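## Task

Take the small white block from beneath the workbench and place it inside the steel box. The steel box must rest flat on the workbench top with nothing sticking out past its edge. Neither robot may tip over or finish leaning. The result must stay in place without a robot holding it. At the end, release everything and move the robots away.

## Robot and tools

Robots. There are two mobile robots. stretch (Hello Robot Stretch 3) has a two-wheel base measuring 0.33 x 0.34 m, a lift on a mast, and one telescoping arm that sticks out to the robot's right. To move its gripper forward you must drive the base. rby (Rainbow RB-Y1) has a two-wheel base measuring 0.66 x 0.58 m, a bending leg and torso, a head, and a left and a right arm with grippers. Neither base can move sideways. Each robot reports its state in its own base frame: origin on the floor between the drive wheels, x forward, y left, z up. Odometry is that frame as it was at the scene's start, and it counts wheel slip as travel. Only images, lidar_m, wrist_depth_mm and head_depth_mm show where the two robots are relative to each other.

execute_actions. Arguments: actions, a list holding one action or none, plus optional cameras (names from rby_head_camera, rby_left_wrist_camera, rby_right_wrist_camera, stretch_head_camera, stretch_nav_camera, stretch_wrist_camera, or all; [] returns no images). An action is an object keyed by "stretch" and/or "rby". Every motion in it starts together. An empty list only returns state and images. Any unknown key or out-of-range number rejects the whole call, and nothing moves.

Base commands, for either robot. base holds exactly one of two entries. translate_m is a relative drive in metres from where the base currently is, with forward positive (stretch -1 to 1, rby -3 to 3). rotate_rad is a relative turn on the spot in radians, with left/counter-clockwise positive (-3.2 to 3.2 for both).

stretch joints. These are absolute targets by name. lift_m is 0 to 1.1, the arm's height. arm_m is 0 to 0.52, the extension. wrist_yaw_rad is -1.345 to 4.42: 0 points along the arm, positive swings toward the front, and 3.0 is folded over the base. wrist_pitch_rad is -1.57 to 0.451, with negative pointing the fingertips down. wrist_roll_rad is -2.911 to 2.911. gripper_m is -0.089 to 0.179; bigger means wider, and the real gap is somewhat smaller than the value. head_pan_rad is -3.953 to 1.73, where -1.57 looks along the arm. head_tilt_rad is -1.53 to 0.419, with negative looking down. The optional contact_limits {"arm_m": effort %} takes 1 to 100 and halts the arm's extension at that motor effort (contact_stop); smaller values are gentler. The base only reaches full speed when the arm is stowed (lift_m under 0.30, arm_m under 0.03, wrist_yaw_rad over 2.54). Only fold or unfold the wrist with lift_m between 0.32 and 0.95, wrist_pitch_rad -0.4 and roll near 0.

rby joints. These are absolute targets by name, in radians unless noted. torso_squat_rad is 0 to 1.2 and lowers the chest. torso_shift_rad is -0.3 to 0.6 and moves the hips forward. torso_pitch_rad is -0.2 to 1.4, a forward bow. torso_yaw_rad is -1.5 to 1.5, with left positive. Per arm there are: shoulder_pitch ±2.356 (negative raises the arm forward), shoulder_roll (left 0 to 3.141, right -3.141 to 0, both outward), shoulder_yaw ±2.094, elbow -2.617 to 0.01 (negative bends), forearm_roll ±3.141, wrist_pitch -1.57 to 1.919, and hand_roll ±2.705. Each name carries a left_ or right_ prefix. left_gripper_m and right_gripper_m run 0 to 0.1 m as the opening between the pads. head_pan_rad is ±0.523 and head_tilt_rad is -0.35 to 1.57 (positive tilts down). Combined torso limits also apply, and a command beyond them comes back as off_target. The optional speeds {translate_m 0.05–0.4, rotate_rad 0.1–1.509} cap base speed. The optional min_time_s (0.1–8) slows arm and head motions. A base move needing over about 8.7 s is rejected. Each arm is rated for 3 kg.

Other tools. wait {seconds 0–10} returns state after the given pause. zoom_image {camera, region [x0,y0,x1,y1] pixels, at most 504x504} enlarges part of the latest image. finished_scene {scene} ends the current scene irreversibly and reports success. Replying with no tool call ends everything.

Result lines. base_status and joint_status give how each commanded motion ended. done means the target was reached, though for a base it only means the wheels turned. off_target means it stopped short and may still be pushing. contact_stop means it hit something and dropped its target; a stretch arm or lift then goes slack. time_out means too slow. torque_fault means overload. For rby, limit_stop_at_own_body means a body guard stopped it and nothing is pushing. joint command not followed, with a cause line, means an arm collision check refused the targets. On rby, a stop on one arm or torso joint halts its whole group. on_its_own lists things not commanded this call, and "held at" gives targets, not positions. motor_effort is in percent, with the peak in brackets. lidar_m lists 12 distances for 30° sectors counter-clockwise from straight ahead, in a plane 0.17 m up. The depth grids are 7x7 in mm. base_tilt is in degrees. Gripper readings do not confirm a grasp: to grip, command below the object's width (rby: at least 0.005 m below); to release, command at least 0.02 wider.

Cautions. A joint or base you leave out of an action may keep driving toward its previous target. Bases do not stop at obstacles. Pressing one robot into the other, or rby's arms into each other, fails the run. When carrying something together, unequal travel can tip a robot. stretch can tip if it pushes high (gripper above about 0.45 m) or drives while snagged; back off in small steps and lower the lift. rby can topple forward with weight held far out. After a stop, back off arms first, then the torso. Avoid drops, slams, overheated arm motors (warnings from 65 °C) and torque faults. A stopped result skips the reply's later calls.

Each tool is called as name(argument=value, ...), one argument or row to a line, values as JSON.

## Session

execute_actions(
  actions=[],
)

Scene clock: 0.00 s.
stretch.base_odometry: x=+0.000 y=+0.000 heading=+0.000 (m, m, rad; stretch's odometry frame)
stretch.turned_by_wheels: +0.000 (rad since the last result)
stretch.turned_by_imu: +0.000 (rad since the last result)
stretch.base_tilt: forward=+0.0 right=+0.1 (deg)
stretch.lidar_m: 1.06 0.89 0.89 1.01 1.49 1.02 0.87 1.78 3.43 3.85 2.95 2.03
stretch.head_depth_mm: 2011 2330 2297 2219 2173 2141 2045 / 1876 1919 1898 1850 1821 1787 1745 / 1660 1625 1598 1574 1549 1530 1512 / 1429 1415 1392 1374 1352 1334 1319 / 1263 1245 1236 1214 1204 1192 1177 / 1137 1119 1108 1094 1080 1033 1018 / 997 990 981 968 962 950 943
stretch.base_status: not commanded
stretch.joint_positions: lift_m=+0.355 arm_m=+0.000 wrist_yaw_rad=+3.089 wrist_pitch_rad=-0.409 wrist_roll_rad=+0.017 gripper_m=+0.037 head_pan_rad=+0.004 head_tilt_rad=+0.007
stretch.joint_status: not commanded
stretch.motor_effort: left_wheel=+0 right_wheel=+2 lift_m=+37 arm_m=+0 wrist_yaw_rad=+0 wrist_pitch_rad=+7 wrist_roll_rad=+0 gripper_m=+0 head_pan_rad=+0 head_tilt_rad=+1 (%)
stretch.hand_pose: x=-0.0094 y=+0.0804 z=+0.3693 quat_wxyz=(+0.163, +0.701, +0.124, +0.683) (m; stretch's base frame)
stretch.wrist_depth_mm: - - - - 918 759 672 / - - - - - 830 717 / 998 954 979 963 982 894 767 / 789 800 - 772 767 763 759 / 659 662 - 647 676 650 636 / 569 569 - 555 545 556 556 / 490 508 - - 488 486 479
rby.base_odometry: x=+0.000 y=+0.000 heading=+0.000 (m, m, rad; rby's odometry frame)
rby.base_status: not commanded
rby.joint_positions: torso_squat_rad=+0.350 torso_shift_rad=+0.000 torso_pitch_rad=+0.000 torso_yaw_rad=-0.001 left_shoulder_pitch_rad=-0.019 left_shoulder_roll_rad=+0.029 left_shoulder_yaw_rad=+0.047 left_elbow_rad=-0.134 left_forearm_roll_rad=-0.046 left_wrist_pitch_rad=-0.024 left_hand_roll_rad=+0.044 left_gripper_m=+0.099 right_shoulder_pitch_rad=-0.044 right_shoulder_roll_rad=+0.003 right_shoulder_yaw_rad=+0.022 right_elbow_rad=-0.150 right_forearm_roll_rad=-0.015 right_wrist_pitch_rad=+0.016 right_hand_roll_rad=-0.003 right_gripper_m=+0.101 head_pan_rad=+0.000 head_tilt_rad=+0.401
rby.joint_status: not commanded
rby.chest: x=-0.2279 y=-0.0006 z=+1.2475 quat_wxyz=(+1.000, +0.000, +0.000, +0.000) (m; rby's base frame)
rby.left_hand: x=-0.1434 y=+0.2440 z=+0.5679 quat_wxyz=(+0.996, +0.015, -0.088, +0.017) (m; rby's base frame)
rby.right_hand: x=-0.1276 y=-0.2149 z=+0.5687 quat_wxyz=(+0.996, +0.004, -0.087, +0.009) (m; rby's base frame)
pictures: rby_head_camera, rby_left_wrist_camera, rby_right_wrist_camera, stretch_head_camera (sideways: a quarter turn clockwise sets it upright), stretch_nav_camera (sideways: a quarter turn counterclockwise sets it upright), stretch_wrist_camera
Images, in order (width x height): rby_head_camera 896x504, rby_left_wrist_camera 644x364, rby_right_wrist_camera 644x364, stretch_head_camera 896x504, stretch_nav_camera 672x504, stretch_wrist_camera 644x364.

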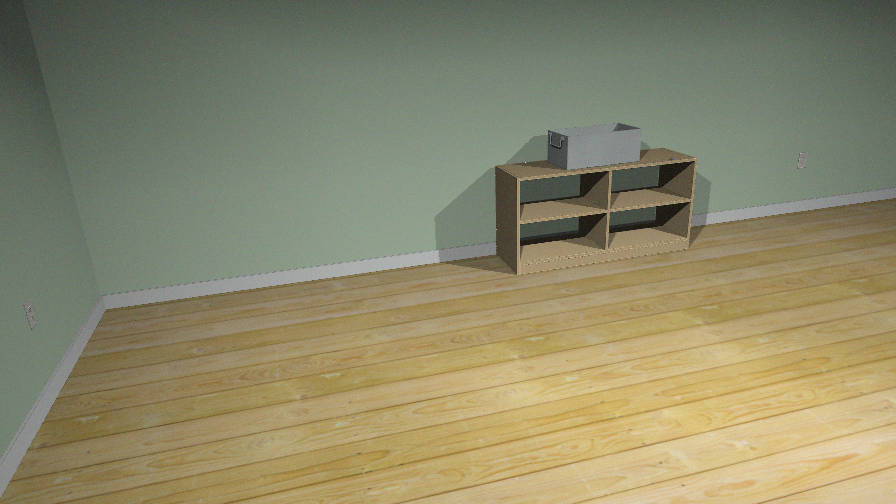

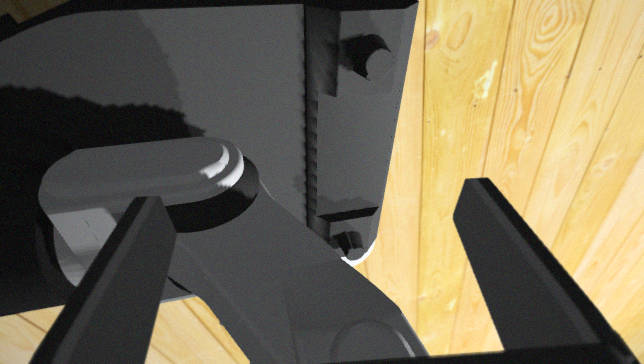

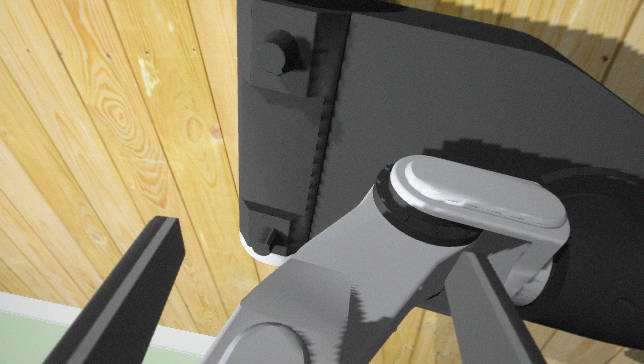

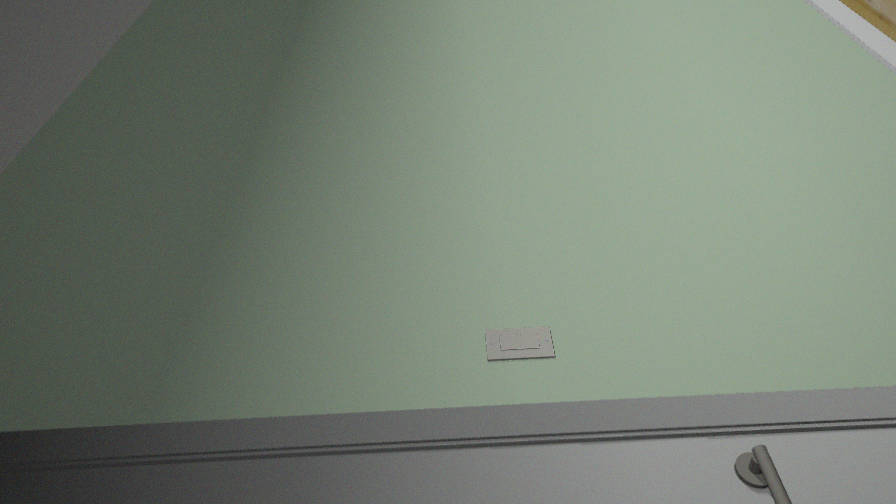

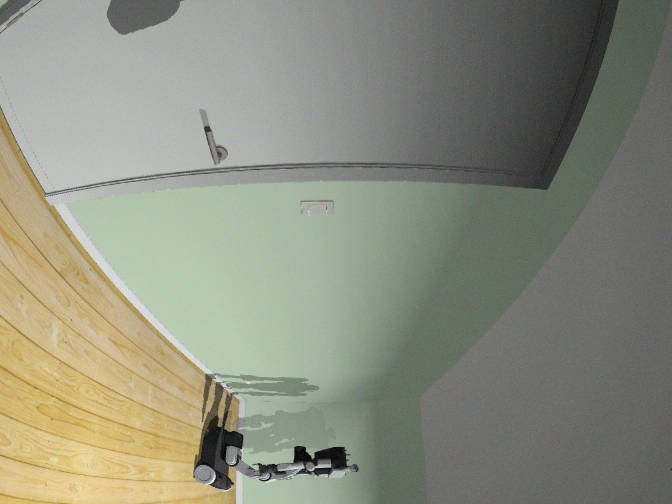

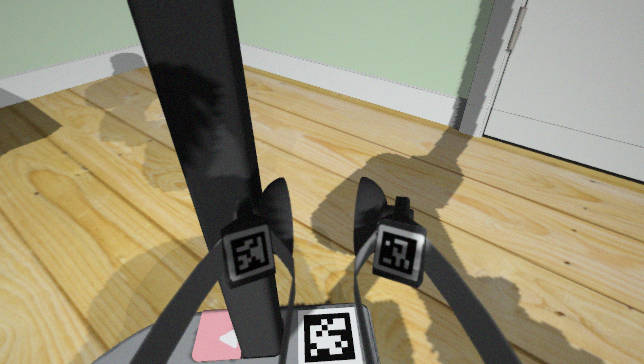

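execute_actions(
  actions=[
    {"stretch":{"joints":{"head_pan_rad":-2.6,"head_tilt_rad":-0.6,"lift_m":0.27}},"rby":{"base":{"rotate_rad":-0.5},"joints":{"left_shoulder_pitch_rad":-0.3,"right_shoulder_pitch_rad":-0.3,"left_shoulder_roll_rad":0.8,"right_shoulder_roll_rad":-0.8,"left_shoulder_yaw_rad":0,"right_shoulder_yaw_rad":0,"left_elbow_rad":-1.57,"right_elbow_rad":-1.57,"left_forearm_roll_rad":-0.77,"right_forearm_roll_rad":0.77,"left_hand_roll_rad":1.57,"right_hand_roll_rad":-1.57,"left_wrist_pitch_rad":-0.15,"right_wrist_pitch_rad":-0.15,"left_gripper_m":0.055,"right_gripper_m":0.055,"torso_pitch_rad":0.28,"torso_shift_rad":0.15,"head_tilt_rad":0.2}}},
  ],
  cameras=["rby_head_camera","stretch_nav_camera","stretch_head_camera"],
)

Scene clock: 4.87 s.
stretch.base_odometry: x=+0.000 y=+0.000 heading=+0.000 (m, m, rad; stretch's odometry frame)
stretch.turned_by_wheels: +0.000 (rad since the last result)
stretch.turned_by_imu: +0.001 (rad since the last result)
stretch.base_tilt: forward=+0.0 right=+0.1 (deg)
stretch.lidar_m: 1.06 0.89 0.89 1.01 1.49 1.02 0.88 1.78 3.41 3.84 3.09 2.03
stretch.head_depth_mm: 2120 1913 1306 1544 1741 1467 1255 / 2468 1909 1844 1763 1795 1475 1255 / 3021 1950 1934 2097 1805 1487 1265 / 3427 2308 2367 2327 1812 1480 1266 / 3329 3640 3283 2336 1818 1487 1268 / 3273 3522 3331 2362 1825 1506 1274 / 3120 3432 3288 2361 1826 1497 1272
stretch.base_status: not commanded
stretch.joint_positions: lift_m=+0.270 arm_m=+0.000 wrist_yaw_rad=+3.089 wrist_pitch_rad=-0.410 wrist_roll_rad=+0.017 gripper_m=+0.037 head_pan_rad=-2.593 head_tilt_rad=-0.592
stretch.joint_status: all done
stretch.motor_effort: left_wheel=+0(0) right_wheel=+1(1) lift_m=+27(31) arm_m=+0(0) wrist_yaw_rad=+1(1) wrist_pitch_rad=+8(8) wrist_roll_rad=+0(0) gripper_m=-1(0) head_pan_rad=-3(39) head_tilt_rad=-5(36) (%)
stretch.hand_pose: x=-0.0094 y=+0.0803 z=+0.2847 quat_wxyz=(+0.164, +0.701, +0.125, +0.682) (m; stretch's base frame)
stretch.wrist_depth_mm: - - - - 924 774 680 / - - - - 938 832 707 / 809 821 798 798 801 798 754 / 659 645 - 644 655 648 645 / 545 539 - 544 561 532 535 / 461 - - - 450 463 461 / - - - - 400 402 401
rby.base_odometry: x=+0.000 y=+0.000 heading=-0.500 (m, m, rad; rby's odometry frame)
rby.base_status: done
rby.joint_positions: torso_squat_rad=+0.350 torso_shift_rad=+0.150 torso_pitch_rad=+0.280 torso_yaw_rad=-0.001 left_shoulder_pitch_rad=-0.300 left_shoulder_roll_rad=+0.800 left_shoulder_yaw_rad=+0.001 left_elbow_rad=-1.570 left_forearm_roll_rad=-0.770 left_wrist_pitch_rad=-0.150 left_hand_roll_rad=+1.570 left_gripper_m=+0.055 right_shoulder_pitch_rad=-0.300 right_shoulder_roll_rad=-0.800 right_shoulder_yaw_rad=+0.000 right_elbow_rad=-1.570 right_forearm_roll_rad=+0.770 right_wrist_pitch_rad=-0.150 right_hand_roll_rad=-1.570 right_gripper_m=+0.055 head_pan_rad=+0.000 head_tilt_rad=+0.200
rby.joint_status: all done
rby.chest: x=-0.0442 y=-0.0006 z=+1.2281 quat_wxyz=(+0.990, +0.000, +0.140, +0.000) (m; rby's base frame)
rby.left_hand: x=+0.5098 y=+0.3491 z=+1.0904 quat_wxyz=(+0.700, -0.093, -0.703, -0.084) (m; rby's base frame)
rby.right_hand: x=+0.5091 y=-0.3509 z=+1.0896 quat_wxyz=(+0.701, +0.093, -0.703, +0.083) (m; rby's base frame)
pictures: rby_head_camera, stretch_head_camera (sideways: a quarter turn clockwise sets it upright), stretch_nav_camera (sideways: a quarter turn counterclockwise sets it upright)
Images, in order (width x height): rby_head_camera 896x504, stretch_head_camera 896x504, stretch_nav_camera 672x504.

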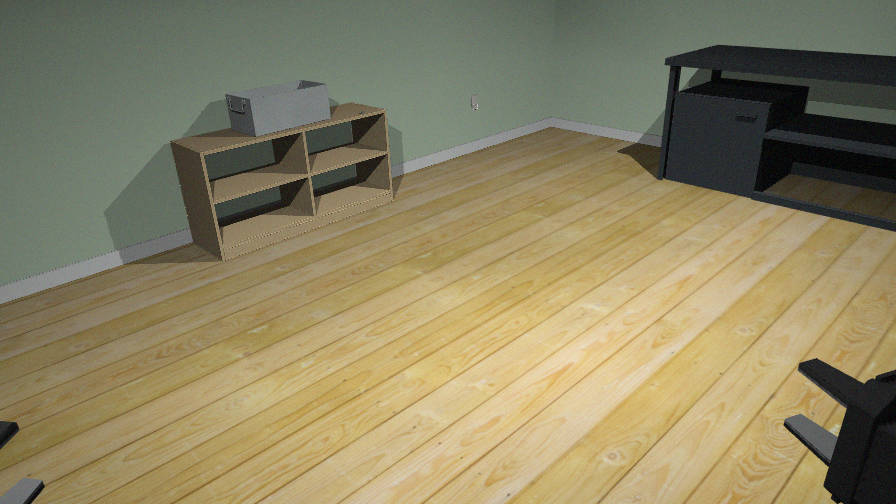

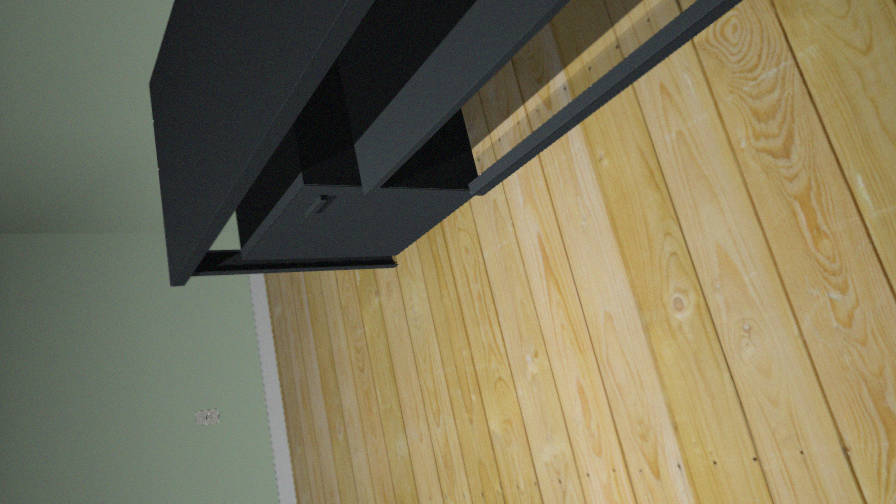

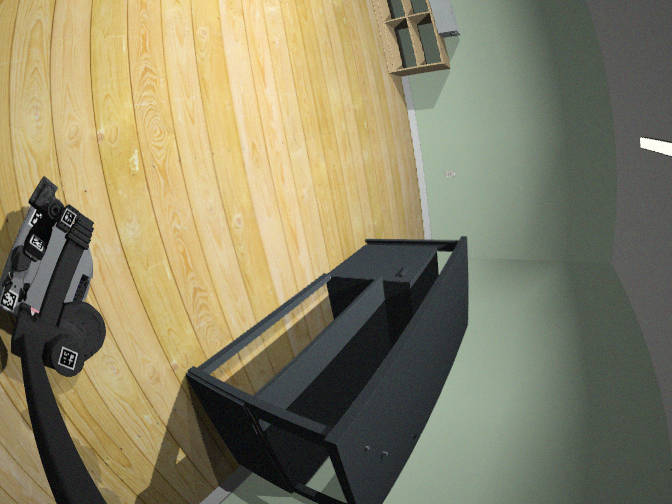

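execute_actions(
  actions=[
    {"stretch":{"base":{"rotate_rad":-2.68},"joints":{"head_pan_rad":-1.2,"head_tilt_rad":-0.9}},"rby":{"base":{"translate_m":2.7}}},
  ],
  cameras=[],
)

execute_actions(
  actions=[
    {"stretch":{"base":{"translate_m":0.9}},"rby":{"base":{"rotate_rad":0.835},"joints":{"torso_squat_rad":1.11,"torso_shift_rad":0.3,"head_tilt_rad":0.1}}},
  ],
  cameras=[],
)

execute_actions(
  actions=[
    {"stretch":{"base":{"rotate_rad":0.35},"joints":{"lift_m":0.34}}},
  ],
  cameras=["rby_head_camera","stretch_nav_camera"],
)

Scene clock: 15.67 s.
stretch.base_odometry: x=+0.000 y=+0.000 heading=-2.680 (m, m, rad; stretch's odometry frame)
stretch.turned_by_wheels: -2.680 (rad since the last result)
stretch.turned_by_imu: -2.710 (rad since the last result)
stretch.base_tilt: forward=+0.0 right=+0.1 (deg)
stretch.lidar_m: 1.78 3.40 2.43 4.35 2.25 1.08 0.89 0.89 0.99 1.50 1.14 0.87
stretch.head_depth_mm: 1386 1600 1848 1656 1422 1262 1126 / 1374 1600 1856 1654 1427 1260 1131 / 1367 1577 1834 1659 1438 1267 1145 / 1353 1569 1819 1655 1425 1264 1147 / 1346 1552 1812 1656 1438 1264 1138 / 1334 1539 1801 1659 1435 1262 1133 / 1329 1526 1707 1592 1413 1264 1137
stretch.base_status: done
stretch.joint_positions: lift_m=+0.270 arm_m=+0.000 wrist_yaw_rad=+3.089 wrist_pitch_rad=-0.410 wrist_roll_rad=+0.017 gripper_m=+0.037 head_pan_rad=-1.207 head_tilt_rad=-0.889
stretch.joint_status: all done
stretch.motor_effort: left_wheel=+2(12) right_wheel=-2(7) lift_m=+28(27) arm_m=+0(0) wrist_yaw_rad=-1(1) wrist_pitch_rad=+8(8) wrist_roll_rad=+0(0) gripper_m=+0(0) head_pan_rad=+3(39) head_tilt_rad=-5(25) (%)
stretch.hand_pose: x=-0.0094 y=+0.0803 z=+0.2846 quat_wxyz=(+0.164, +0.701, +0.125, +0.682) (m; stretch's base frame)
stretch.wrist_depth_mm: - - - - - - - / - - - - - - - / 799 807 794 791 808 783 791 / 650 647 - 660 643 639 636 / 541 537 - 545 544 535 535 / 462 - - - 447 462 458 / - - - - 407 401 402
rby.base_odometry: x=+2.370 y=-1.293 heading=-0.500 (m, m, rad; rby's odometry frame)
rby.base_status: done
rby.joint_positions: torso_squat_rad=+0.350 torso_shift_rad=+0.150 torso_pitch_rad=+0.280 torso_yaw_rad=-0.001 left_shoulder_pitch_rad=-0.300 left_shoulder_roll_rad=+0.800 left_shoulder_yaw_rad=+0.000 left_elbow_rad=-1.570 left_forearm_roll_rad=-0.770 left_wrist_pitch_rad=-0.150 left_hand_roll_rad=+1.570 left_gripper_m=+0.055 right_shoulder_pitch_rad=-0.300 right_shoulder_roll_rad=-0.800 right_shoulder_yaw_rad=+0.000 right_elbow_rad=-1.570 right_forearm_roll_rad=+0.770 right_wrist_pitch_rad=-0.150 right_hand_roll_rad=-1.570 right_gripper_m=+0.055 head_pan_rad=+0.000 head_tilt_rad=+0.200
rby.joint_status: not commanded
rby.chest: x=-0.0442 y=-0.0006 z=+1.2281 quat_wxyz=(+0.990, +0.000, +0.140, +0.000) (m; rby's base frame)
rby.left_hand: x=+0.5097 y=+0.3491 z=+1.0903 quat_wxyz=(+0.700, -0.093, -0.703, -0.084) (m; rby's base frame)
rby.right_hand: x=+0.5091 y=-0.3509 z=+1.0896 quat_wxyz=(+0.701, +0.093, -0.703, +0.083) (m; rby's base frame)
pictures: none
No camera images: the call's "cameras" was empty. Leave "cameras" out to get every camera's image.

Scene clock: 20.43 s.
stretch.base_odometry: x=-0.806 y=-0.401 heading=-2.680 (m, m, rad; stretch's odometry frame)
stretch.turned_by_wheels: +0.000 (rad since the last result)
stretch.turned_by_imu: +0.003 (rad since the last result)
stretch.base_tilt: forward=+0.0 right=+0.1 (deg)
stretch.lidar_m: 0.89 2.73 1.95 1.85 4.30 2.16 1.73 1.71 0.52 0.58 1.10 0.95
stretch.head_depth_mm: 1051 853 699 612 952 1210 1137 / 1028 855 700 604 956 1238 1135 / 1021 853 701 605 956 1241 1147 / 1016 860 701 604 956 1220 1146 / 1024 857 701 599 959 1226 1131 / 1019 856 700 592 958 1219 1132 / 1008 858 704 592 958 1207 1132
stretch.base_status: done
stretch.joint_positions: lift_m=+0.270 arm_m=+0.000 wrist_yaw_rad=+3.089 wrist_pitch_rad=-0.411 wrist_roll_rad=+0.017 gripper_m=+0.037 head_pan_rad=-1.207 head_tilt_rad=-0.889
stretch.joint_status: not commanded
stretch.motor_effort: left_wheel=+2(12) right_wheel=-2(5) lift_m=+28(29) arm_m=+0(0) wrist_yaw_rad=-1(0) wrist_pitch_rad=+8(8) wrist_roll_rad=+0(0) gripper_m=-1(0) head_pan_rad=+3(3) head_tilt_rad=-6(5) (%)
stretch.hand_pose: x=-0.0094 y=+0.0803 z=+0.2846 quat_wxyz=(+0.164, +0.701, +0.125, +0.682) (m; stretch's base frame)
stretch.wrist_depth_mm: - - - - - - - / - - - - - - - / 830 812 796 798 795 796 807 / 651 642 - 656 639 635 641 / 536 544 - 539 556 538 526 / 461 - - - 442 458 454 / - - - - 404 403 397
rby.base_odometry: x=+2.370 y=-1.294 heading=+0.335 (m, m, rad; rby's odometry frame)
rby.base_status: done
rby.joint_positions: torso_squat_rad=+1.110 torso_shift_rad=+0.300 torso_pitch_rad=+0.280 torso_yaw_rad=-0.001 left_shoulder_pitch_rad=-0.300 left_shoulder_roll_rad=+0.800 left_shoulder_yaw_rad=+0.000 left_elbow_rad=-1.570 left_forearm_roll_rad=-0.770 left_wrist_pitch_rad=-0.150 left_hand_roll_rad=+1.570 left_gripper_m=+0.055 right_shoulder_pitch_rad=-0.300 right_shoulder_roll_rad=-0.800 right_shoulder_yaw_rad=+0.000 right_elbow_rad=-1.570 right_forearm_roll_rad=+0.770 right_wrist_pitch_rad=-0.150 right_hand_roll_rad=-1.570 right_gripper_m=+0.055 head_pan_rad=+0.000 head_tilt_rad=+0.100
rby.joint_status: all done
rby.chest: x=-0.0506 y=-0.0004 z=+0.8752 quat_wxyz=(+0.990, +0.000, +0.139, +0.000) (m; rby's base frame)
rby.left_hand: x=+0.5034 y=+0.3493 z=+0.7375 quat_wxyz=(+0.700, -0.093, -0.703, -0.084) (m; rby's base frame)
rby.right_hand: x=+0.5028 y=-0.3506 z=+0.7369 quat_wxyz=(+0.701, +0.093, -0.703, +0.083) (m; rby's base frame)
pictures: none
No camera images: the call's "cameras" was empty. Leave "cameras" out to get every camera's image.

Scene clock: 21.90 s.
stretch.base_odometry: x=-0.806 y=-0.401 heading=-2.330 (m, m, rad; stretch's odometry frame)
stretch.turned_by_wheels: +0.350 (rad since the last result)
stretch.turned_by_imu: +0.355 (rad since the last result)
stretch.base_tilt: forward=+0.0 right=+0.1 (deg)
stretch.lidar_m: 2.89 2.73 1.85 4.66 2.51 1.79 1.71 1.69 0.52 1.10 1.11 0.89
stretch.head_depth_mm: 991 855 699 591 937 1160 1128 / 1016 854 700 591 955 1199 1149 / 1030 856 701 605 959 1223 1153 / 1058 856 702 618 975 1240 1146 / 1061 858 701 626 996 1248 1128 / 1084 858 702 637 1014 1262 1132 / 1104 856 702 1038 1310 1265 1131
stretch.base_status: done
stretch.joint_positions: lift_m=+0.340 arm_m=+0.000 wrist_yaw_rad=+3.089 wrist_pitch_rad=-0.411 wrist_roll_rad=+0.017 gripper_m=+0.037 head_pan_rad=-1.207 head_tilt_rad=-0.889
stretch.joint_status: all done
stretch.motor_effort: left_wheel=-2(9) right_wheel=+4(11) lift_m=+46(46) arm_m=+0(0) wrist_yaw_rad=+0(1) wrist_pitch_rad=+8(8) wrist_roll_rad=+0(0) gripper_m=+0(0) head_pan_rad=+3(3) head_tilt_rad=-6(6) (%)
stretch.hand_pose: x=-0.0094 y=+0.0802 z=+0.3539 quat_wxyz=(+0.164, +0.701, +0.125, +0.682) (m; stretch's base frame)
stretch.wrist_depth_mm: - - - - - - - / - - - - - - - / 970 929 942 920 925 927 932 / 753 753 - 748 751 771 737 / 635 637 - 638 655 627 625 / 547 539 - 555 522 534 530 / 473 - - - 471 476 473
rby.base_odometry: x=+2.370 y=-1.294 heading=+0.335 (m, m, rad; rby's odometry frame)
rby.base_status: not commanded
rby.joint_positions: torso_squat_rad=+1.110 torso_shift_rad=+0.300 torso_pitch_rad=+0.280 torso_yaw_rad=-0.001 left_shoulder_pitch_rad=-0.300 left_shoulder_roll_rad=+0.800 left_shoulder_yaw_rad=+0.000 left_elbow_rad=-1.570 left_forearm_roll_rad=-0.770 left_wrist_pitch_rad=-0.150 left_hand_roll_rad=+1.570 left_gripper_m=+0.055 right_shoulder_pitch_rad=-0.300 right_shoulder_roll_rad=-0.800 right_shoulder_yaw_rad=+0.000 right_elbow_rad=-1.570 right_forearm_roll_rad=+0.770 right_wrist_pitch_rad=-0.150 right_hand_roll_rad=-1.570 right_gripper_m=+0.055 head_pan_rad=+0.000 head_tilt_rad=+0.100
rby.joint_status: not commanded
rby.chest: x=-0.0506 y=-0.0004 z=+0.8752 quat_wxyz=(+0.990, +0.000, +0.139, +0.000) (m; rby's base frame)
rby.left_hand: x=+0.5034 y=+0.3493 z=+0.7375 quat_wxyz=(+0.700, -0.093, -0.703, -0.084) (m; rby's base frame)
rby.right_hand: x=+0.5028 y=-0.3506 z=+0.7369 quat_wxyz=(+0.701, +0.093, -0.703, +0.083) (m; rby's base frame)
pictures: rby_head_camera, stretch_nav_camera (sideways: a quarter turn counterclockwise sets it upright)
Images, in order (width x height): rby_head_camera 896x504, stretch_nav_camera 672x504.

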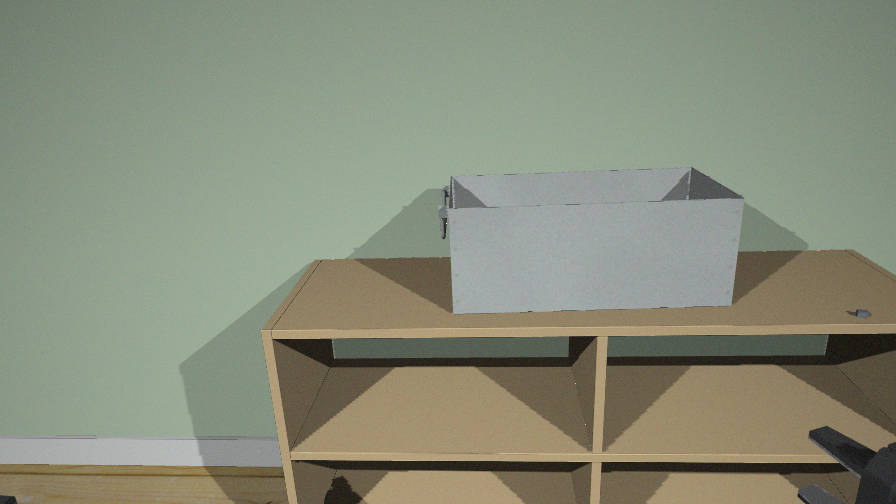

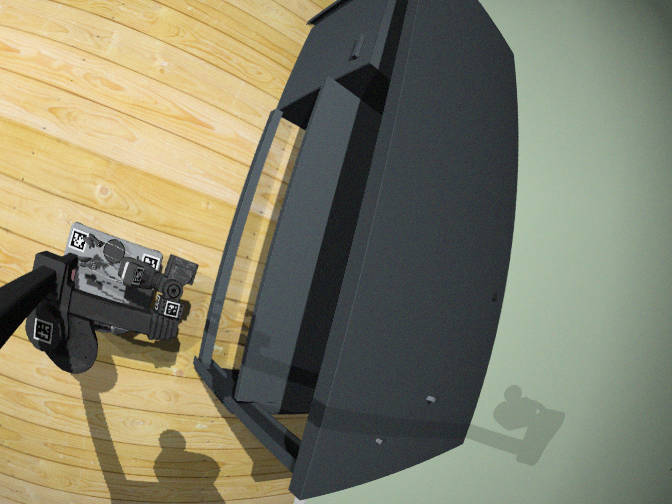

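execute_actions(
  actions=[
    {"stretch":{"joints":{"wrist_yaw_rad":1.4}},"rby":{"base":{"translate_m":-0.2}}},
  ],
  cameras=[],
)

execute_actions(
  actions=[
    {"stretch":{"joints":{"wrist_yaw_rad":1.15,"lift_m":0.17,"wrist_pitch_rad":-0.1}},"rby":{"base":{"rotate_rad":-0.65}}},
  ],
  cameras=[],
)

execute_actions(
  actions=[
    {"stretch":{"joints":{"wrist_yaw_rad":0,"gripper_m":0.15}},"rby":{"base":{"translate_m":0.57}}},
  ],
  cameras=["stretch_wrist_camera"],
)

execute_actions(
  actions=[
    {"stretch":{"base":{"translate_m":0.25}},"rby":{"base":{"rotate_rad":0.77},"joints":{"head_tilt_rad":0.3}}},
  ],
  cameras=["stretch_wrist_camera","rby_head_camera"],
)

Scene clock: 27.93 s.
stretch.base_odometry: x=-0.806 y=-0.401 heading=-2.330 (m, m, rad; stretch's odometry frame)
stretch.turned_by_wheels: +0.000 (rad since the last result)
stretch.turned_by_imu: +0.001 (rad since the last result)
stretch.base_tilt: forward=-0.1 right=+0.1 (deg)
stretch.lidar_m: 2.89 2.72 1.74 4.66 2.52 1.79 1.71 1.69 0.52 1.10 1.11 0.89
stretch.head_depth_mm: 992 854 700 590 940 1152 1128 / 1016 853 701 592 957 1202 1147 / 1032 854 700 604 961 1226 1165 / 1050 856 702 616 978 1241 1166 / 1063 855 701 626 995 1250 1116 / 1090 859 701 636 1018 1265 1135 / 1103 859 700 1043 1303 1264 1131
stretch.base_status: not commanded
stretch.joint_positions: lift_m=+0.340 arm_m=+0.000 wrist_yaw_rad=+1.403 wrist_pitch_rad=-0.411 wrist_roll_rad=+0.017 gripper_m=+0.037 head_pan_rad=-1.207 head_tilt_rad=-0.889
stretch.joint_status: all done
stretch.motor_effort: left_wheel=-2(3) right_wheel=+3(3) lift_m=+47(47) arm_m=+0(0) wrist_yaw_rad=+0(2) wrist_pitch_rad=+8(8) wrist_roll_rad=+0(0) gripper_m=+0(0) head_pan_rad=+3(2) head_tilt_rad=-5(5) (%)
stretch.hand_pose: x=+0.2007 y=-0.1826 z=+0.3539 quat_wxyz=(+0.619, +0.560, -0.441, +0.332) (m; stretch's base frame)
stretch.wrist_depth_mm: - - - - 691 721 262 / - - - - 764 807 839 / 947 920 941 953 827 894 911 / 757 752 768 760 743 749 744 / 636 625 645 626 583 634 627 / 541 548 523 530 523 528 538 / 480 472 473 471 471 442 477
rby.base_odometry: x=+2.181 y=-1.359 heading=+0.336 (m, m, rad; rby's odometry frame)
rby.base_status: done
rby.joint_positions: torso_squat_rad=+1.110 torso_shift_rad=+0.300 torso_pitch_rad=+0.280 torso_yaw_rad=-0.001 left_shoulder_pitch_rad=-0.300 left_shoulder_roll_rad=+0.800 left_shoulder_yaw_rad=+0.000 left_elbow_rad=-1.570 left_forearm_roll_rad=-0.770 left_wrist_pitch_rad=-0.150 left_hand_roll_rad=+1.570 left_gripper_m=+0.055 right_shoulder_pitch_rad=-0.300 right_shoulder_roll_rad=-0.800 right_shoulder_yaw_rad=+0.000 right_elbow_rad=-1.570 right_forearm_roll_rad=+0.770 right_wrist_pitch_rad=-0.150 right_hand_roll_rad=-1.570 right_gripper_m=+0.055 head_pan_rad=+0.000 head_tilt_rad=+0.100
rby.joint_status: not commanded
rby.chest: x=-0.0506 y=-0.0004 z=+0.8753 quat_wxyz=(+0.990, +0.000, +0.139, +0.000) (m; rby's base frame)
rby.left_hand: x=+0.5033 y=+0.3493 z=+0.7375 quat_wxyz=(+0.700, -0.093, -0.703, -0.084) (m; rby's base frame)
rby.right_hand: x=+0.5028 y=-0.3506 z=+0.7369 quat_wxyz=(+0.701, +0.093, -0.703, +0.083) (m; rby's base frame)
pictures: none
No camera images: the call's "cameras" was empty. Leave "cameras" out to get every camera's image.

Scene clock: 30.53 s.
stretch.base_odometry: x=-0.806 y=-0.401 heading=-2.330 (m, m, rad; stretch's odometry frame)
stretch.turned_by_wheels: +0.000 (rad since the last result)
stretch.turned_by_imu: +0.001 (rad since the last result)
stretch.base_tilt: forward=+0.0 right=+0.1 (deg)
stretch.lidar_m: 2.89 2.73 1.90 4.64 2.51 1.80 1.71 1.69 0.52 1.10 1.11 0.90
stretch.head_depth_mm: 997 854 697 591 940 1156 1132 / 1013 852 699 590 953 1205 1130 / 1025 855 698 605 959 1222 1146 / 1051 858 700 617 974 1236 1160 / 1063 854 702 627 994 1244 1136 / 1090 857 701 635 1015 1263 1134 / 1104 858 701 1038 1303 1268 1131
stretch.base_status: not commanded
stretch.joint_positions: lift_m=+0.170 arm_m=+0.000 wrist_yaw_rad=+1.153 wrist_pitch_rad=-0.123 wrist_roll_rad=+0.017 gripper_m=+0.037 head_pan_rad=-1.207 head_tilt_rad=-0.889
stretch.joint_status: all done
stretch.motor_effort: left_wheel=-2(2) right_wheel=+4(4) lift_m=+28(37) arm_m=+0(0) wrist_yaw_rad=-3(2) wrist_pitch_rad=+11(13) wrist_roll_rad=+0(0) gripper_m=+0(0) head_pan_rad=+4(3) head_tilt_rad=-6(6) (%)
stretch.hand_pose: x=+0.2083 y=-0.2469 z=+0.2537 quat_wxyz=(+0.611, +0.424, -0.573, +0.344) (m; stretch's base frame)
stretch.wrist_depth_mm: - - - 705 765 847 710 / - - - 738 839 924 745 / - - - 793 883 939 770 / 923 903 902 788 889 878 759 / 654 649 665 615 667 637 632 / 504 498 482 499 441 496 494 / 412 415 412 408 392 406 410
rby.base_odometry: x=+2.181 y=-1.359 heading=-0.314 (m, m, rad; rby's odometry frame)
rby.base_status: done
rby.joint_positions: torso_squat_rad=+1.110 torso_shift_rad=+0.300 torso_pitch_rad=+0.280 torso_yaw_rad=-0.001 left_shoulder_pitch_rad=-0.300 left_shoulder_roll_rad=+0.800 left_shoulder_yaw_rad=+0.000 left_elbow_rad=-1.570 left_forearm_roll_rad=-0.770 left_wrist_pitch_rad=-0.150 left_hand_roll_rad=+1.570 left_gripper_m=+0.055 right_shoulder_pitch_rad=-0.300 right_shoulder_roll_rad=-0.800 right_shoulder_yaw_rad=+0.000 right_elbow_rad=-1.570 right_forearm_roll_rad=+0.770 right_wrist_pitch_rad=-0.150 right_hand_roll_rad=-1.570 right_gripper_m=+0.055 head_pan_rad=+0.000 head_tilt_rad=+0.100
rby.joint_status: not commanded
rby.chest: x=-0.0506 y=-0.0004 z=+0.8753 quat_wxyz=(+0.990, +0.000, +0.139, +0.000) (m; rby's base frame)
rby.left_hand: x=+0.5033 y=+0.3493 z=+0.7375 quat_wxyz=(+0.700, -0.093, -0.703, -0.084) (m; rby's base frame)
rby.right_hand: x=+0.5028 y=-0.3506 z=+0.7369 quat_wxyz=(+0.701, +0.093, -0.703, +0.083) (m; rby's base frame)
pictures: none
No camera images: the call's "cameras" was empty. Leave "cameras" out to get every camera's image.

Scene clock: 33.60 s.
stretch.base_odometry: x=-0.806 y=-0.401 heading=-2.330 (m, m, rad; stretch's odometry frame)
stretch.turned_by_wheels: +0.000 (rad since the last result)
stretch.turned_by_imu: +0.001 (rad since the last result)
stretch.base_tilt: forward=-0.1 right=+0.1 (deg)
stretch.lidar_m: 2.88 2.02 2.01 4.62 2.52 1.79 1.71 1.69 0.52 1.10 1.11 0.89
stretch.head_depth_mm: 990 852 699 590 938 1154 1127 / 1012 855 699 592 954 1204 1132 / 1025 853 698 605 954 1222 1148 / 1051 856 701 616 975 1239 1130 / 1065 858 701 628 994 1243 1131 / 1089 856 700 636 1016 1269 1134 / 1103 858 702 1037 1302 1268 1137
stretch.base_status: not commanded
stretch.joint_positions: lift_m=+0.170 arm_m=+0.000 wrist_yaw_rad=+0.003 wrist_pitch_rad=-0.123 wrist_roll_rad=+0.017 gripper_m=+0.150 head_pan_rad=-1.207 head_tilt_rad=-0.889
stretch.joint_status: all done
stretch.motor_effort: left_wheel=-2(3) right_wheel=+3(4) lift_m=+28(28) arm_m=+0(0) wrist_yaw_rad=-3(3) wrist_pitch_rad=+11(11) wrist_roll_rad=+0(0) gripper_m=+0(94) head_pan_rad=+3(3) head_tilt_rad=-6(6) (%)
stretch.hand_pose: x=-0.0208 y=-0.3961 z=+0.2537 quat_wxyz=(+0.700, +0.044, -0.711, -0.043) (m; stretch's base frame)
stretch.wrist_depth_mm: 737 757 759 765 767 555 388 / 790 800 783 809 826 572 392 / 844 836 853 868 853 574 391 / 862 871 892 853 834 557 391 / 643 - 650 648 638 - 395 / 539 485 504 504 510 480 374 / 415 415 413 410 411 408 392
rby.base_odometry: x=+2.723 y=-1.535 heading=-0.314 (m, m, rad; rby's odometry frame)
rby.base_status: done
rby.joint_positions: torso_squat_rad=+1.110 torso_shift_rad=+0.300 torso_pitch_rad=+0.280 torso_yaw_rad=-0.001 left_shoulder_pitch_rad=-0.300 left_shoulder_roll_rad=+0.800 left_shoulder_yaw_rad=+0.000 left_elbow_rad=-1.570 left_forearm_roll_rad=-0.770 left_wrist_pitch_rad=-0.150 left_hand_roll_rad=+1.570 left_gripper_m=+0.055 right_shoulder_pitch_rad=-0.300 right_shoulder_roll_rad=-0.800 right_shoulder_yaw_rad=+0.000 right_elbow_rad=-1.570 right_forearm_roll_rad=+0.770 right_wrist_pitch_rad=-0.150 right_hand_roll_rad=-1.570 right_gripper_m=+0.055 head_pan_rad=+0.000 head_tilt_rad=+0.100
rby.joint_status: not commanded
rby.chest: x=-0.0505 y=-0.0004 z=+0.8752 quat_wxyz=(+0.990, +0.000, +0.140, +0.000) (m; rby's base frame)
rby.left_hand: x=+0.5034 y=+0.3493 z=+0.7374 quat_wxyz=(+0.700, -0.093, -0.703, -0.084) (m; rby's base frame)
rby.right_hand: x=+0.5029 y=-0.3506 z=+0.7367 quat_wxyz=(+0.701, +0.093, -0.703, +0.083) (m; rby's base frame)
pictures: stretch_wrist_camera
Images, in order (width x height): stretch_wrist_camera 644x364.

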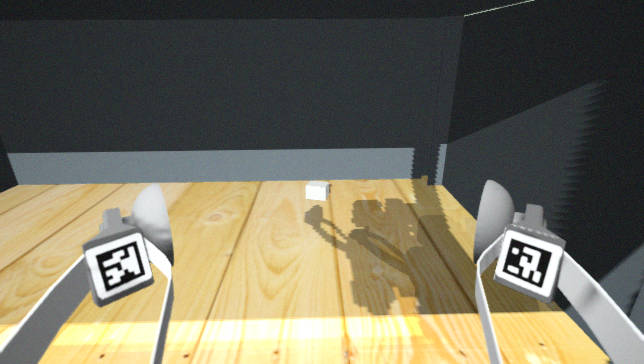

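Scene clock: 37.30 s.
stretch.base_odometry: x=-0.978 y=-0.582 heading=-2.330 (m, m, rad; stretch's odometry frame)
stretch.turned_by_wheels: +0.000 (rad since the last result)
stretch.turned_by_imu: +0.001 (rad since the last result)
stretch.base_tilt: forward=-0.1 right=+0.0 (deg)
stretch.lidar_m: 2.64 1.84 1.59 4.65 2.88 2.06 1.97 0.70 0.84 1.09 0.75 0.69
stretch.head_depth_mm: 988 850 699 592 924 1157 1133 / 1009 857 700 591 938 1206 1137 / 1020 853 699 599 956 1220 1156 / 1043 855 700 607 959 1238 1131 / 1059 857 701 621 975 1237 1134 / 1089 861 701 635 995 1254 1131 / 1103 858 703 969 1016 1270 1131
stretch.base_status: done
stretch.joint_positions: lift_m=+0.170 arm_m=+0.000 wrist_yaw_rad=+0.002 wrist_pitch_rad=-0.123 wrist_roll_rad=+0.017 gripper_m=+0.150 head_pan_rad=-1.207 head_tilt_rad=-0.889
stretch.joint_status: not commanded
stretch.motor_effort: left_wheel=-2(4) right_wheel=+3(9) lift_m=+27(28) arm_m=+0(0) wrist_yaw_rad=-1(2) wrist_pitch_rad=+11(11) wrist_roll_rad=+0(0) gripper_m=+0(0) head_pan_rad=+3(3) head_tilt_rad=-5(5) (%)
stretch.hand_pose: x=-0.0210 y=-0.3961 z=+0.2537 quat_wxyz=(+0.700, +0.044, -0.711, -0.043) (m; stretch's base frame)
stretch.wrist_depth_mm: 662 758 753 765 771 762 654 / 693 787 795 805 807 792 675 / 692 832 834 849 844 852 679 / 701 860 878 871 869 856 685 / 638 - 647 634 639 - 628 / 524 483 501 506 505 476 496 / 416 415 410 410 408 406 408
rby.base_odometry: x=+2.723 y=-1.536 heading=+0.455 (m, m, rad; rby's odometry frame)
rby.base_status: done
rby.joint_positions: torso_squat_rad=+1.110 torso_shift_rad=+0.300 torso_pitch_rad=+0.280 torso_yaw_rad=-0.001 left_shoulder_pitch_rad=-0.300 left_shoulder_roll_rad=+0.800 left_shoulder_yaw_rad=+0.000 left_elbow_rad=-1.570 left_forearm_roll_rad=-0.770 left_wrist_pitch_rad=-0.150 left_hand_roll_rad=+1.570 left_gripper_m=+0.055 right_shoulder_pitch_rad=-0.300 right_shoulder_roll_rad=-0.800 right_shoulder_yaw_rad=+0.000 right_elbow_rad=-1.570 right_forearm_roll_rad=+0.770 right_wrist_pitch_rad=-0.150 right_hand_roll_rad=-1.570 right_gripper_m=+0.055 head_pan_rad=+0.000 head_tilt_rad=+0.300
rby.joint_status: all done
rby.chest: x=-0.0505 y=-0.0004 z=+0.8752 quat_wxyz=(+0.990, +0.000, +0.140, +0.000) (m; rby's base frame)
rby.left_hand: x=+0.5034 y=+0.3493 z=+0.7374 quat_wxyz=(+0.700, -0.093, -0.703, -0.084) (m; rby's base frame)
rby.right_hand: x=+0.5029 y=-0.3506 z=+0.7367 quat_wxyz=(+0.701, +0.093, -0.703, +0.083) (m; rby's base frame)
pictures: rby_head_camera, stretch_wrist_camera
Images, in order (width x height): rby_head_camera 896x504, stretch_wrist_camera 644x364.

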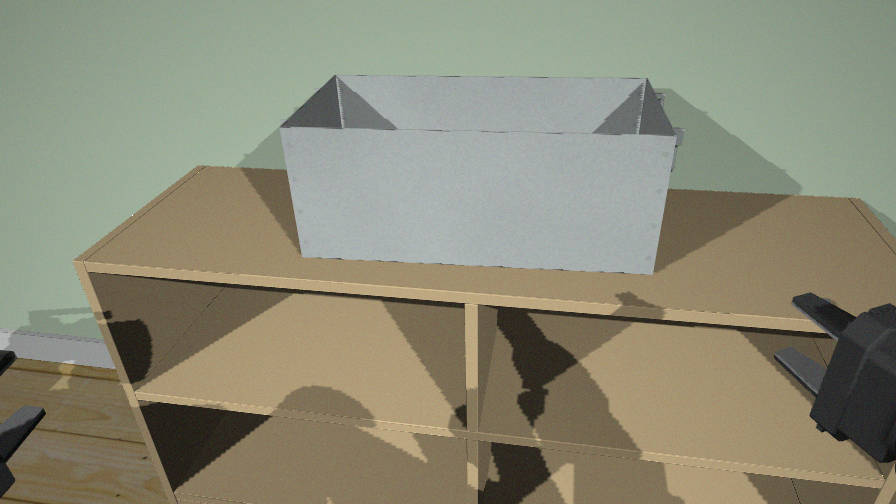

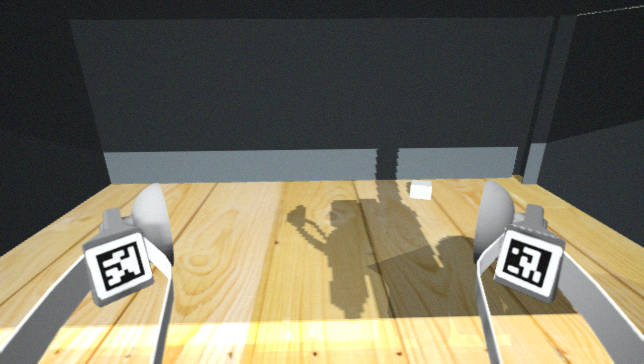

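execute_actions(
  actions=[
    {"stretch":{"base":{"translate_m":-0.6},"joints":{"wrist_yaw_rad":1.5}},"rby":{"base":{"rotate_rad":-0.1}}},
  ],
  cameras=[],
)

execute_actions(
  actions=[
    {"stretch":{"base":{"rotate_rad":-0.41}},"rby":{"base":{"translate_m":0.25}}},
  ],
  cameras=[],
)

execute_actions(
  actions=[
    {"stretch":{"base":{"translate_m":0.38}}},
  ],
  cameras=[],
)

execute_actions(
  actions=[
    {"stretch":{"base":{"rotate_rad":0.41},"joints":{"wrist_yaw_rad":0,"wrist_pitch_rad":-0.3}}},
  ],
  cameras=["stretch_wrist_camera","rby_head_camera","rby_left_wrist_camera","rby_right_wrist_camera"],
)

Scene clock: 49.13 s.
stretch.base_odometry: x=-0.565 y=-0.147 heading=-2.330 (m, m, rad; stretch's odometry frame)
stretch.turned_by_wheels: +0.000 (rad since the last result)
stretch.turned_by_imu: +0.002 (rad since the last result)
stretch.base_tilt: forward=-0.1 right=+0.1 (deg)
stretch.lidar_m: 1.64 2.02 2.11 4.64 2.02 1.43 1.37 1.43 1.22 0.42 1.14 1.21
stretch.head_depth_mm: 1006 910 1277 1545 1429 1261 1133 / 1013 857 698 593 1379 1260 1131 / 1036 856 699 604 938 1205 1148 / 1054 855 700 620 974 1240 1152 / 1069 856 701 634 998 1255 1136 / 1097 859 700 1035 1016 1266 1140 / 1105 857 700 1031 1307 1264 1134
stretch.base_status: done
stretch.joint_positions: lift_m=+0.170 arm_m=+0.000 wrist_yaw_rad=+1.497 wrist_pitch_rad=-0.123 wrist_roll_rad=+0.017 gripper_m=+0.150 head_pan_rad=-1.207 head_tilt_rad=-0.889
stretch.joint_status: all done
stretch.motor_effort: left_wheel=-2(9) right_wheel=+4(6) lift_m=+27(28) arm_m=+0(0) wrist_yaw_rad=+2(3) wrist_pitch_rad=+11(11) wrist_roll_rad=+0(0) gripper_m=+0(0) head_pan_rad=+3(3) head_tilt_rad=-5(6) (%)
stretch.hand_pose: x=+0.2293 y=-0.1633 z=+0.2537 quat_wxyz=(+0.543, +0.516, -0.492, +0.444) (m; stretch's base frame)
stretch.wrist_depth_mm: - - - - 971 963 932 / - - - - - - - / - - - - - - - / 900 907 918 880 862 895 860 / 649 - 645 646 636 - 641 / 533 481 504 501 499 463 496 / 416 413 412 412 408 402 355
rby.base_odometry: x=+2.723 y=-1.535 heading=+0.356 (m, m, rad; rby's odometry frame)
rby.base_status: done
rby.joint_positions: torso_squat_rad=+1.110 torso_shift_rad=+0.300 torso_pitch_rad=+0.280 torso_yaw_rad=-0.001 left_shoulder_pitch_rad=-0.300 left_shoulder_roll_rad=+0.800 left_shoulder_yaw_rad=+0.000 left_elbow_rad=-1.570 left_forearm_roll_rad=-0.770 left_wrist_pitch_rad=-0.150 left_hand_roll_rad=+1.570 left_gripper_m=+0.055 right_shoulder_pitch_rad=-0.300 right_shoulder_roll_rad=-0.800 right_shoulder_yaw_rad=+0.000 right_elbow_rad=-1.570 right_forearm_roll_rad=+0.770 right_wrist_pitch_rad=-0.150 right_hand_roll_rad=-1.570 right_gripper_m=+0.055 head_pan_rad=+0.000 head_tilt_rad=+0.300
rby.joint_status: not commanded
rby.chest: x=-0.0505 y=-0.0004 z=+0.8752 quat_wxyz=(+0.990, +0.000, +0.140, +0.000) (m; rby's base frame)
rby.left_hand: x=+0.5034 y=+0.3493 z=+0.7374 quat_wxyz=(+0.700, -0.093, -0.703, -0.084) (m; rby's base frame)
rby.right_hand: x=+0.5029 y=-0.3506 z=+0.7367 quat_wxyz=(+0.701, +0.093, -0.703, +0.083) (m; rby's base frame)
pictures: none
No camera images: the call's "cameras" was empty. Leave "cameras" out to get every camera's image.

Scene clock: 51.20 s.
stretch.base_odometry: x=-0.565 y=-0.147 heading=-2.740 (m, m, rad; stretch's odometry frame)
stretch.turned_by_wheels: -0.410 (rad since the last result)
stretch.turned_by_imu: -0.416 (rad since the last result)
stretch.base_tilt: forward=+0.0 right=+0.1 (deg)
stretch.lidar_m: 1.21 3.06 2.24 4.71 4.01 1.82 1.39 1.36 1.49 1.19 0.42 1.18
stretch.head_depth_mm: 1107 1293 1550 1654 1433 1260 1133 / 1092 1275 1510 1653 1427 1262 1134 / 1078 1246 1492 1645 1436 1261 1148 / 1063 1227 1435 1585 1407 1218 1146 / 1027 885 702 604 906 1208 1132 / 1021 858 703 595 960 1207 1134 / 1007 859 701 594 961 1206 1135
stretch.base_status: done
stretch.joint_positions: lift_m=+0.170 arm_m=+0.000 wrist_yaw_rad=+1.498 wrist_pitch_rad=-0.123 wrist_roll_rad=+0.017 gripper_m=+0.150 head_pan_rad=-1.207 head_tilt_rad=-0.889
stretch.joint_status: not commanded
stretch.motor_effort: left_wheel=+3(7) right_wheel=-3(6) lift_m=+27(27) arm_m=+0(0) wrist_yaw_rad=+1(1) wrist_pitch_rad=+11(11) wrist_roll_rad=+0(0) gripper_m=+0(0) head_pan_rad=+2(3) head_tilt_rad=-6(5) (%)
stretch.hand_pose: x=+0.2293 y=-0.1631 z=+0.2537 quat_wxyz=(+0.543, +0.516, -0.492, +0.444) (m; stretch's base frame)
stretch.wrist_depth_mm: - - - - - 872 721 / - - - - - 936 762 / - - - - - 975 751 / 935 915 896 885 888 872 762 / 645 - 642 604 640 - 638 / 531 479 510 500 457 474 496 / 414 416 413 408 395 373 405
rby.base_odometry: x=+2.957 y=-1.448 heading=+0.357 (m, m, rad; rby's odometry frame)
rby.base_status: done
rby.joint_positions: torso_squat_rad=+1.110 torso_shift_rad=+0.300 torso_pitch_rad=+0.280 torso_yaw_rad=-0.001 left_shoulder_pitch_rad=-0.300 left_shoulder_roll_rad=+0.800 left_shoulder_yaw_rad=+0.000 left_elbow_rad=-1.570 left_forearm_roll_rad=-0.770 left_wrist_pitch_rad=-0.150 left_hand_roll_rad=+1.570 left_gripper_m=+0.055 right_shoulder_pitch_rad=-0.300 right_shoulder_roll_rad=-0.800 right_shoulder_yaw_rad=+0.000 right_elbow_rad=-1.570 right_forearm_roll_rad=+0.770 right_wrist_pitch_rad=-0.150 right_hand_roll_rad=-1.570 right_gripper_m=+0.055 head_pan_rad=+0.000 head_tilt_rad=+0.300
rby.joint_status: not commanded
rby.chest: x=-0.0504 y=-0.0004 z=+0.8752 quat_wxyz=(+0.990, +0.000, +0.140, +0.000) (m; rby's base frame)
rby.left_hand: x=+0.5035 y=+0.3493 z=+0.7373 quat_wxyz=(+0.700, -0.093, -0.703, -0.084) (m; rby's base frame)
rby.right_hand: x=+0.5029 y=-0.3506 z=+0.7367 quat_wxyz=(+0.701, +0.093, -0.703, +0.083) (m; rby's base frame)
pictures: none
No camera images: the call's "cameras" was empty. Leave "cameras" out to get every camera's image.

Scene clock: 56.20 s.
stretch.base_odometry: x=-0.915 y=-0.296 heading=-2.740 (m, m, rad; stretch's odometry frame)
stretch.turned_by_wheels: +0.000 (rad since the last result)
stretch.turned_by_imu: +0.002 (rad since the last result)
stretch.base_tilt: forward=+0.0 right=+0.1 (deg)
stretch.lidar_m: 0.83 2.89 2.08 2.23 4.85 2.25 1.73 1.73 0.41 0.55 0.95 1.01
stretch.head_depth_mm: 955 883 698 590 516 872 1112 / 941 855 699 591 512 860 1133 / 924 856 699 591 512 844 1130 / 915 858 699 591 512 830 1122 / 903 857 701 592 513 817 1118 / 890 853 702 593 514 806 1100 / 881 856 701 594 513 804 1093
stretch.base_status: done
stretch.joint_positions: lift_m=+0.170 arm_m=+0.000 wrist_yaw_rad=+1.498 wrist_pitch_rad=-0.123 wrist_roll_rad=+0.017 gripper_m=+0.150 head_pan_rad=-1.207 head_tilt_rad=-0.889
stretch.joint_status: not commanded
stretch.motor_effort: left_wheel=+2(9) right_wheel=-3(3) lift_m=+29(28) arm_m=+0(0) wrist_yaw_rad=+1(3) wrist_pitch_rad=+11(11) wrist_roll_rad=+0(0) gripper_m=+0(0) head_pan_rad=+2(2) head_tilt_rad=-6(6) (%)
stretch.hand_pose: x=+0.2293 y=-0.1631 z=+0.2538 quat_wxyz=(+0.543, +0.516, -0.492, +0.444) (m; stretch's base frame)
stretch.wrist_depth_mm: - - 685 753 866 724 592 / - - 724 819 934 782 635 / - - 771 868 997 788 639 / 908 920 804 872 898 798 664 / 650 - 614 641 627 - 640 / 526 482 480 474 507 481 503 / 414 415 409 370 409 408 416
rby.base_odometry: x=+2.957 y=-1.448 heading=+0.357 (m, m, rad; rby's odometry frame)
rby.base_status: not commanded
rby.joint_positions: torso_squat_rad=+1.110 torso_shift_rad=+0.300 torso_pitch_rad=+0.280 torso_yaw_rad=-0.001 left_shoulder_pitch_rad=-0.300 left_shoulder_roll_rad=+0.800 left_shoulder_yaw_rad=+0.000 left_elbow_rad=-1.570 left_forearm_roll_rad=-0.770 left_wrist_pitch_rad=-0.150 left_hand_roll_rad=+1.570 left_gripper_m=+0.055 right_shoulder_pitch_rad=-0.300 right_shoulder_roll_rad=-0.800 right_shoulder_yaw_rad=+0.000 right_elbow_rad=-1.570 right_forearm_roll_rad=+0.770 right_wrist_pitch_rad=-0.150 right_hand_roll_rad=-1.570 right_gripper_m=+0.055 head_pan_rad=+0.000 head_tilt_rad=+0.300
rby.joint_status: not commanded
rby.chest: x=-0.0504 y=-0.0004 z=+0.8752 quat_wxyz=(+0.990, +0.000, +0.140, +0.000) (m; rby's base frame)
rby.left_hand: x=+0.5035 y=+0.3493 z=+0.7373 quat_wxyz=(+0.700, -0.093, -0.703, -0.084) (m; rby's base frame)
rby.right_hand: x=+0.5029 y=-0.3506 z=+0.7367 quat_wxyz=(+0.701, +0.093, -0.703, +0.083) (m; rby's base frame)
pictures: none
No camera images: the call's "cameras" was empty. Leave "cameras" out to get every camera's image.

Scene clock: 57.97 s.
stretch.base_odometry: x=-0.915 y=-0.296 heading=-2.330 (m, m, rad; stretch's odometry frame)
stretch.turned_by_wheels: +0.410 (rad since the last result)
stretch.turned_by_imu: +0.417 (rad since the last result)
stretch.base_tilt: forward=+0.0 right=+0.1 (deg)
stretch.lidar_m: 1.08 2.14 2.08 4.79 2.51 1.79 1.72 0.41 0.46 0.95 0.98 0.83
stretch.head_depth_mm: 875 853 697 591 512 483 1062 / 899 855 699 592 512 804 1086 / 921 855 700 591 513 818 1151 / 945 856 702 593 512 844 1119 / 976 858 699 593 523 871 1131 / 981 859 700 593 533 890 1136 / 1011 859 703 594 545 1198 1135
stretch.base_status: done
stretch.joint_positions: lift_m=+0.170 arm_m=+0.000 wrist_yaw_rad=+0.003 wrist_pitch_rad=-0.316 wrist_roll_rad=+0.017 gripper_m=+0.150 head_pan_rad=-1.207 head_tilt_rad=-0.889
stretch.joint_status: all done
stretch.motor_effort: left_wheel=-2(7) right_wheel=+4(8) lift_m=+27(28) arm_m=+0(0) wrist_yaw_rad=-2(0) wrist_pitch_rad=+8(9) wrist_roll_rad=+0(0) gripper_m=+0(0) head_pan_rad=+3(3) head_tilt_rad=-7(6) (%)
stretch.hand_pose: x=-0.0209 y=-0.3808 z=+0.2064 quat_wxyz=(+0.693, +0.112, -0.704, -0.112) (m; stretch's base frame)
stretch.wrist_depth_mm: 620 627 626 635 643 560 383 / 672 684 682 687 701 562 382 / 722 722 719 731 729 566 384 / 581 580 575 574 569 538 387 / 461 - 466 461 456 - 384 / 401 376 388 386 385 380 355 / 334 332 331 329 334 331 333
rby.base_odometry: x=+2.957 y=-1.448 heading=+0.357 (m, m, rad; rby's odometry frame)
rby.base_status: not commanded
rby.joint_positions: torso_squat_rad=+1.110 torso_shift_rad=+0.300 torso_pitch_rad=+0.280 torso_yaw_rad=-0.001 left_shoulder_pitch_rad=-0.300 left_shoulder_roll_rad=+0.800 left_shoulder_yaw_rad=+0.000 left_elbow_rad=-1.570 left_forearm_roll_rad=-0.770 left_wrist_pitch_rad=-0.150 left_hand_roll_rad=+1.570 left_gripper_m=+0.055 right_shoulder_pitch_rad=-0.300 right_shoulder_roll_rad=-0.800 right_shoulder_yaw_rad=+0.000 right_elbow_rad=-1.570 right_forearm_roll_rad=+0.770 right_wrist_pitch_rad=-0.150 right_hand_roll_rad=-1.570 right_gripper_m=+0.055 head_pan_rad=+0.000 head_tilt_rad=+0.300
rby.joint_status: not commanded
rby.chest: x=-0.0504 y=-0.0004 z=+0.8752 quat_wxyz=(+0.990, +0.000, +0.140, +0.000) (m; rby's base frame)
rby.left_hand: x=+0.5035 y=+0.3493 z=+0.7373 quat_wxyz=(+0.700, -0.093, -0.703, -0.084) (m; rby's base frame)
rby.right_hand: x=+0.5029 y=-0.3506 z=+0.7367 quat_wxyz=(+0.701, +0.093, -0.703, +0.083) (m; rby's base frame)
pictures: rby_head_camera, rby_left_wrist_camera, rby_right_wrist_camera, stretch_wrist_camera
Images, in order (width x height): rby_head_camera 896x504, rby_left_wrist_camera 644x364, rby_right_wrist_camera 644x364, stretch_wrist_camera 644x364.

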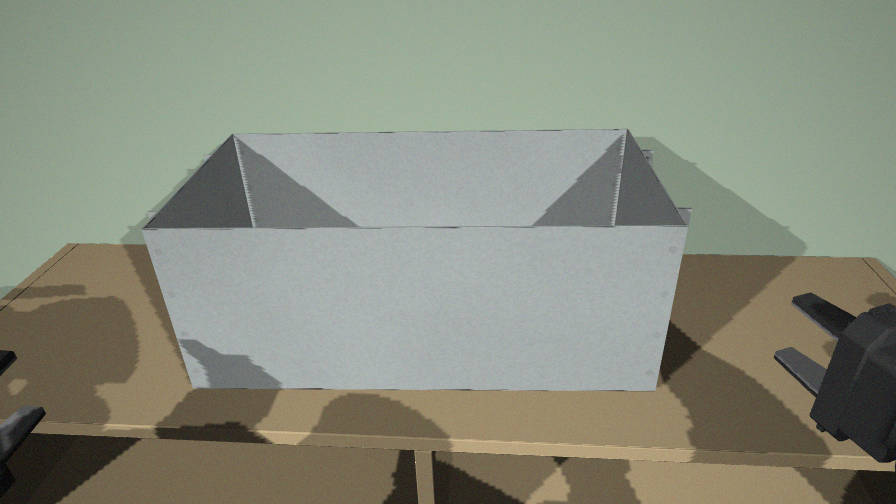

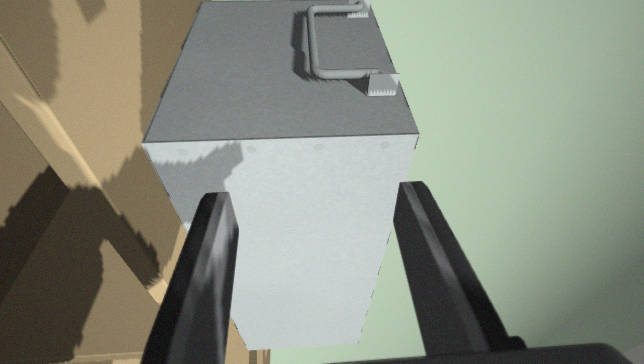

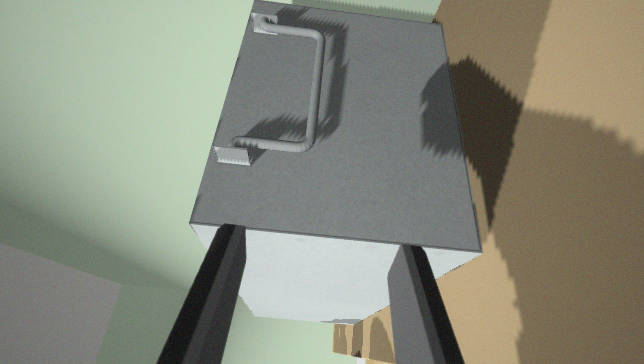

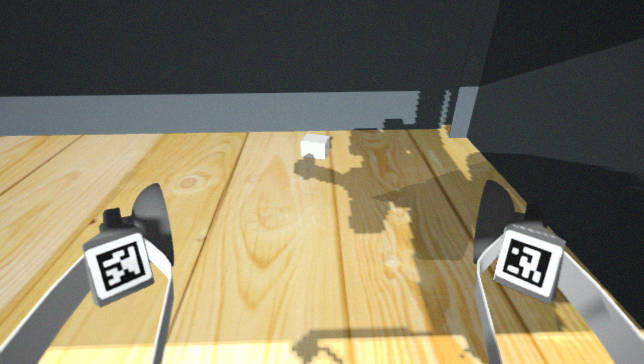

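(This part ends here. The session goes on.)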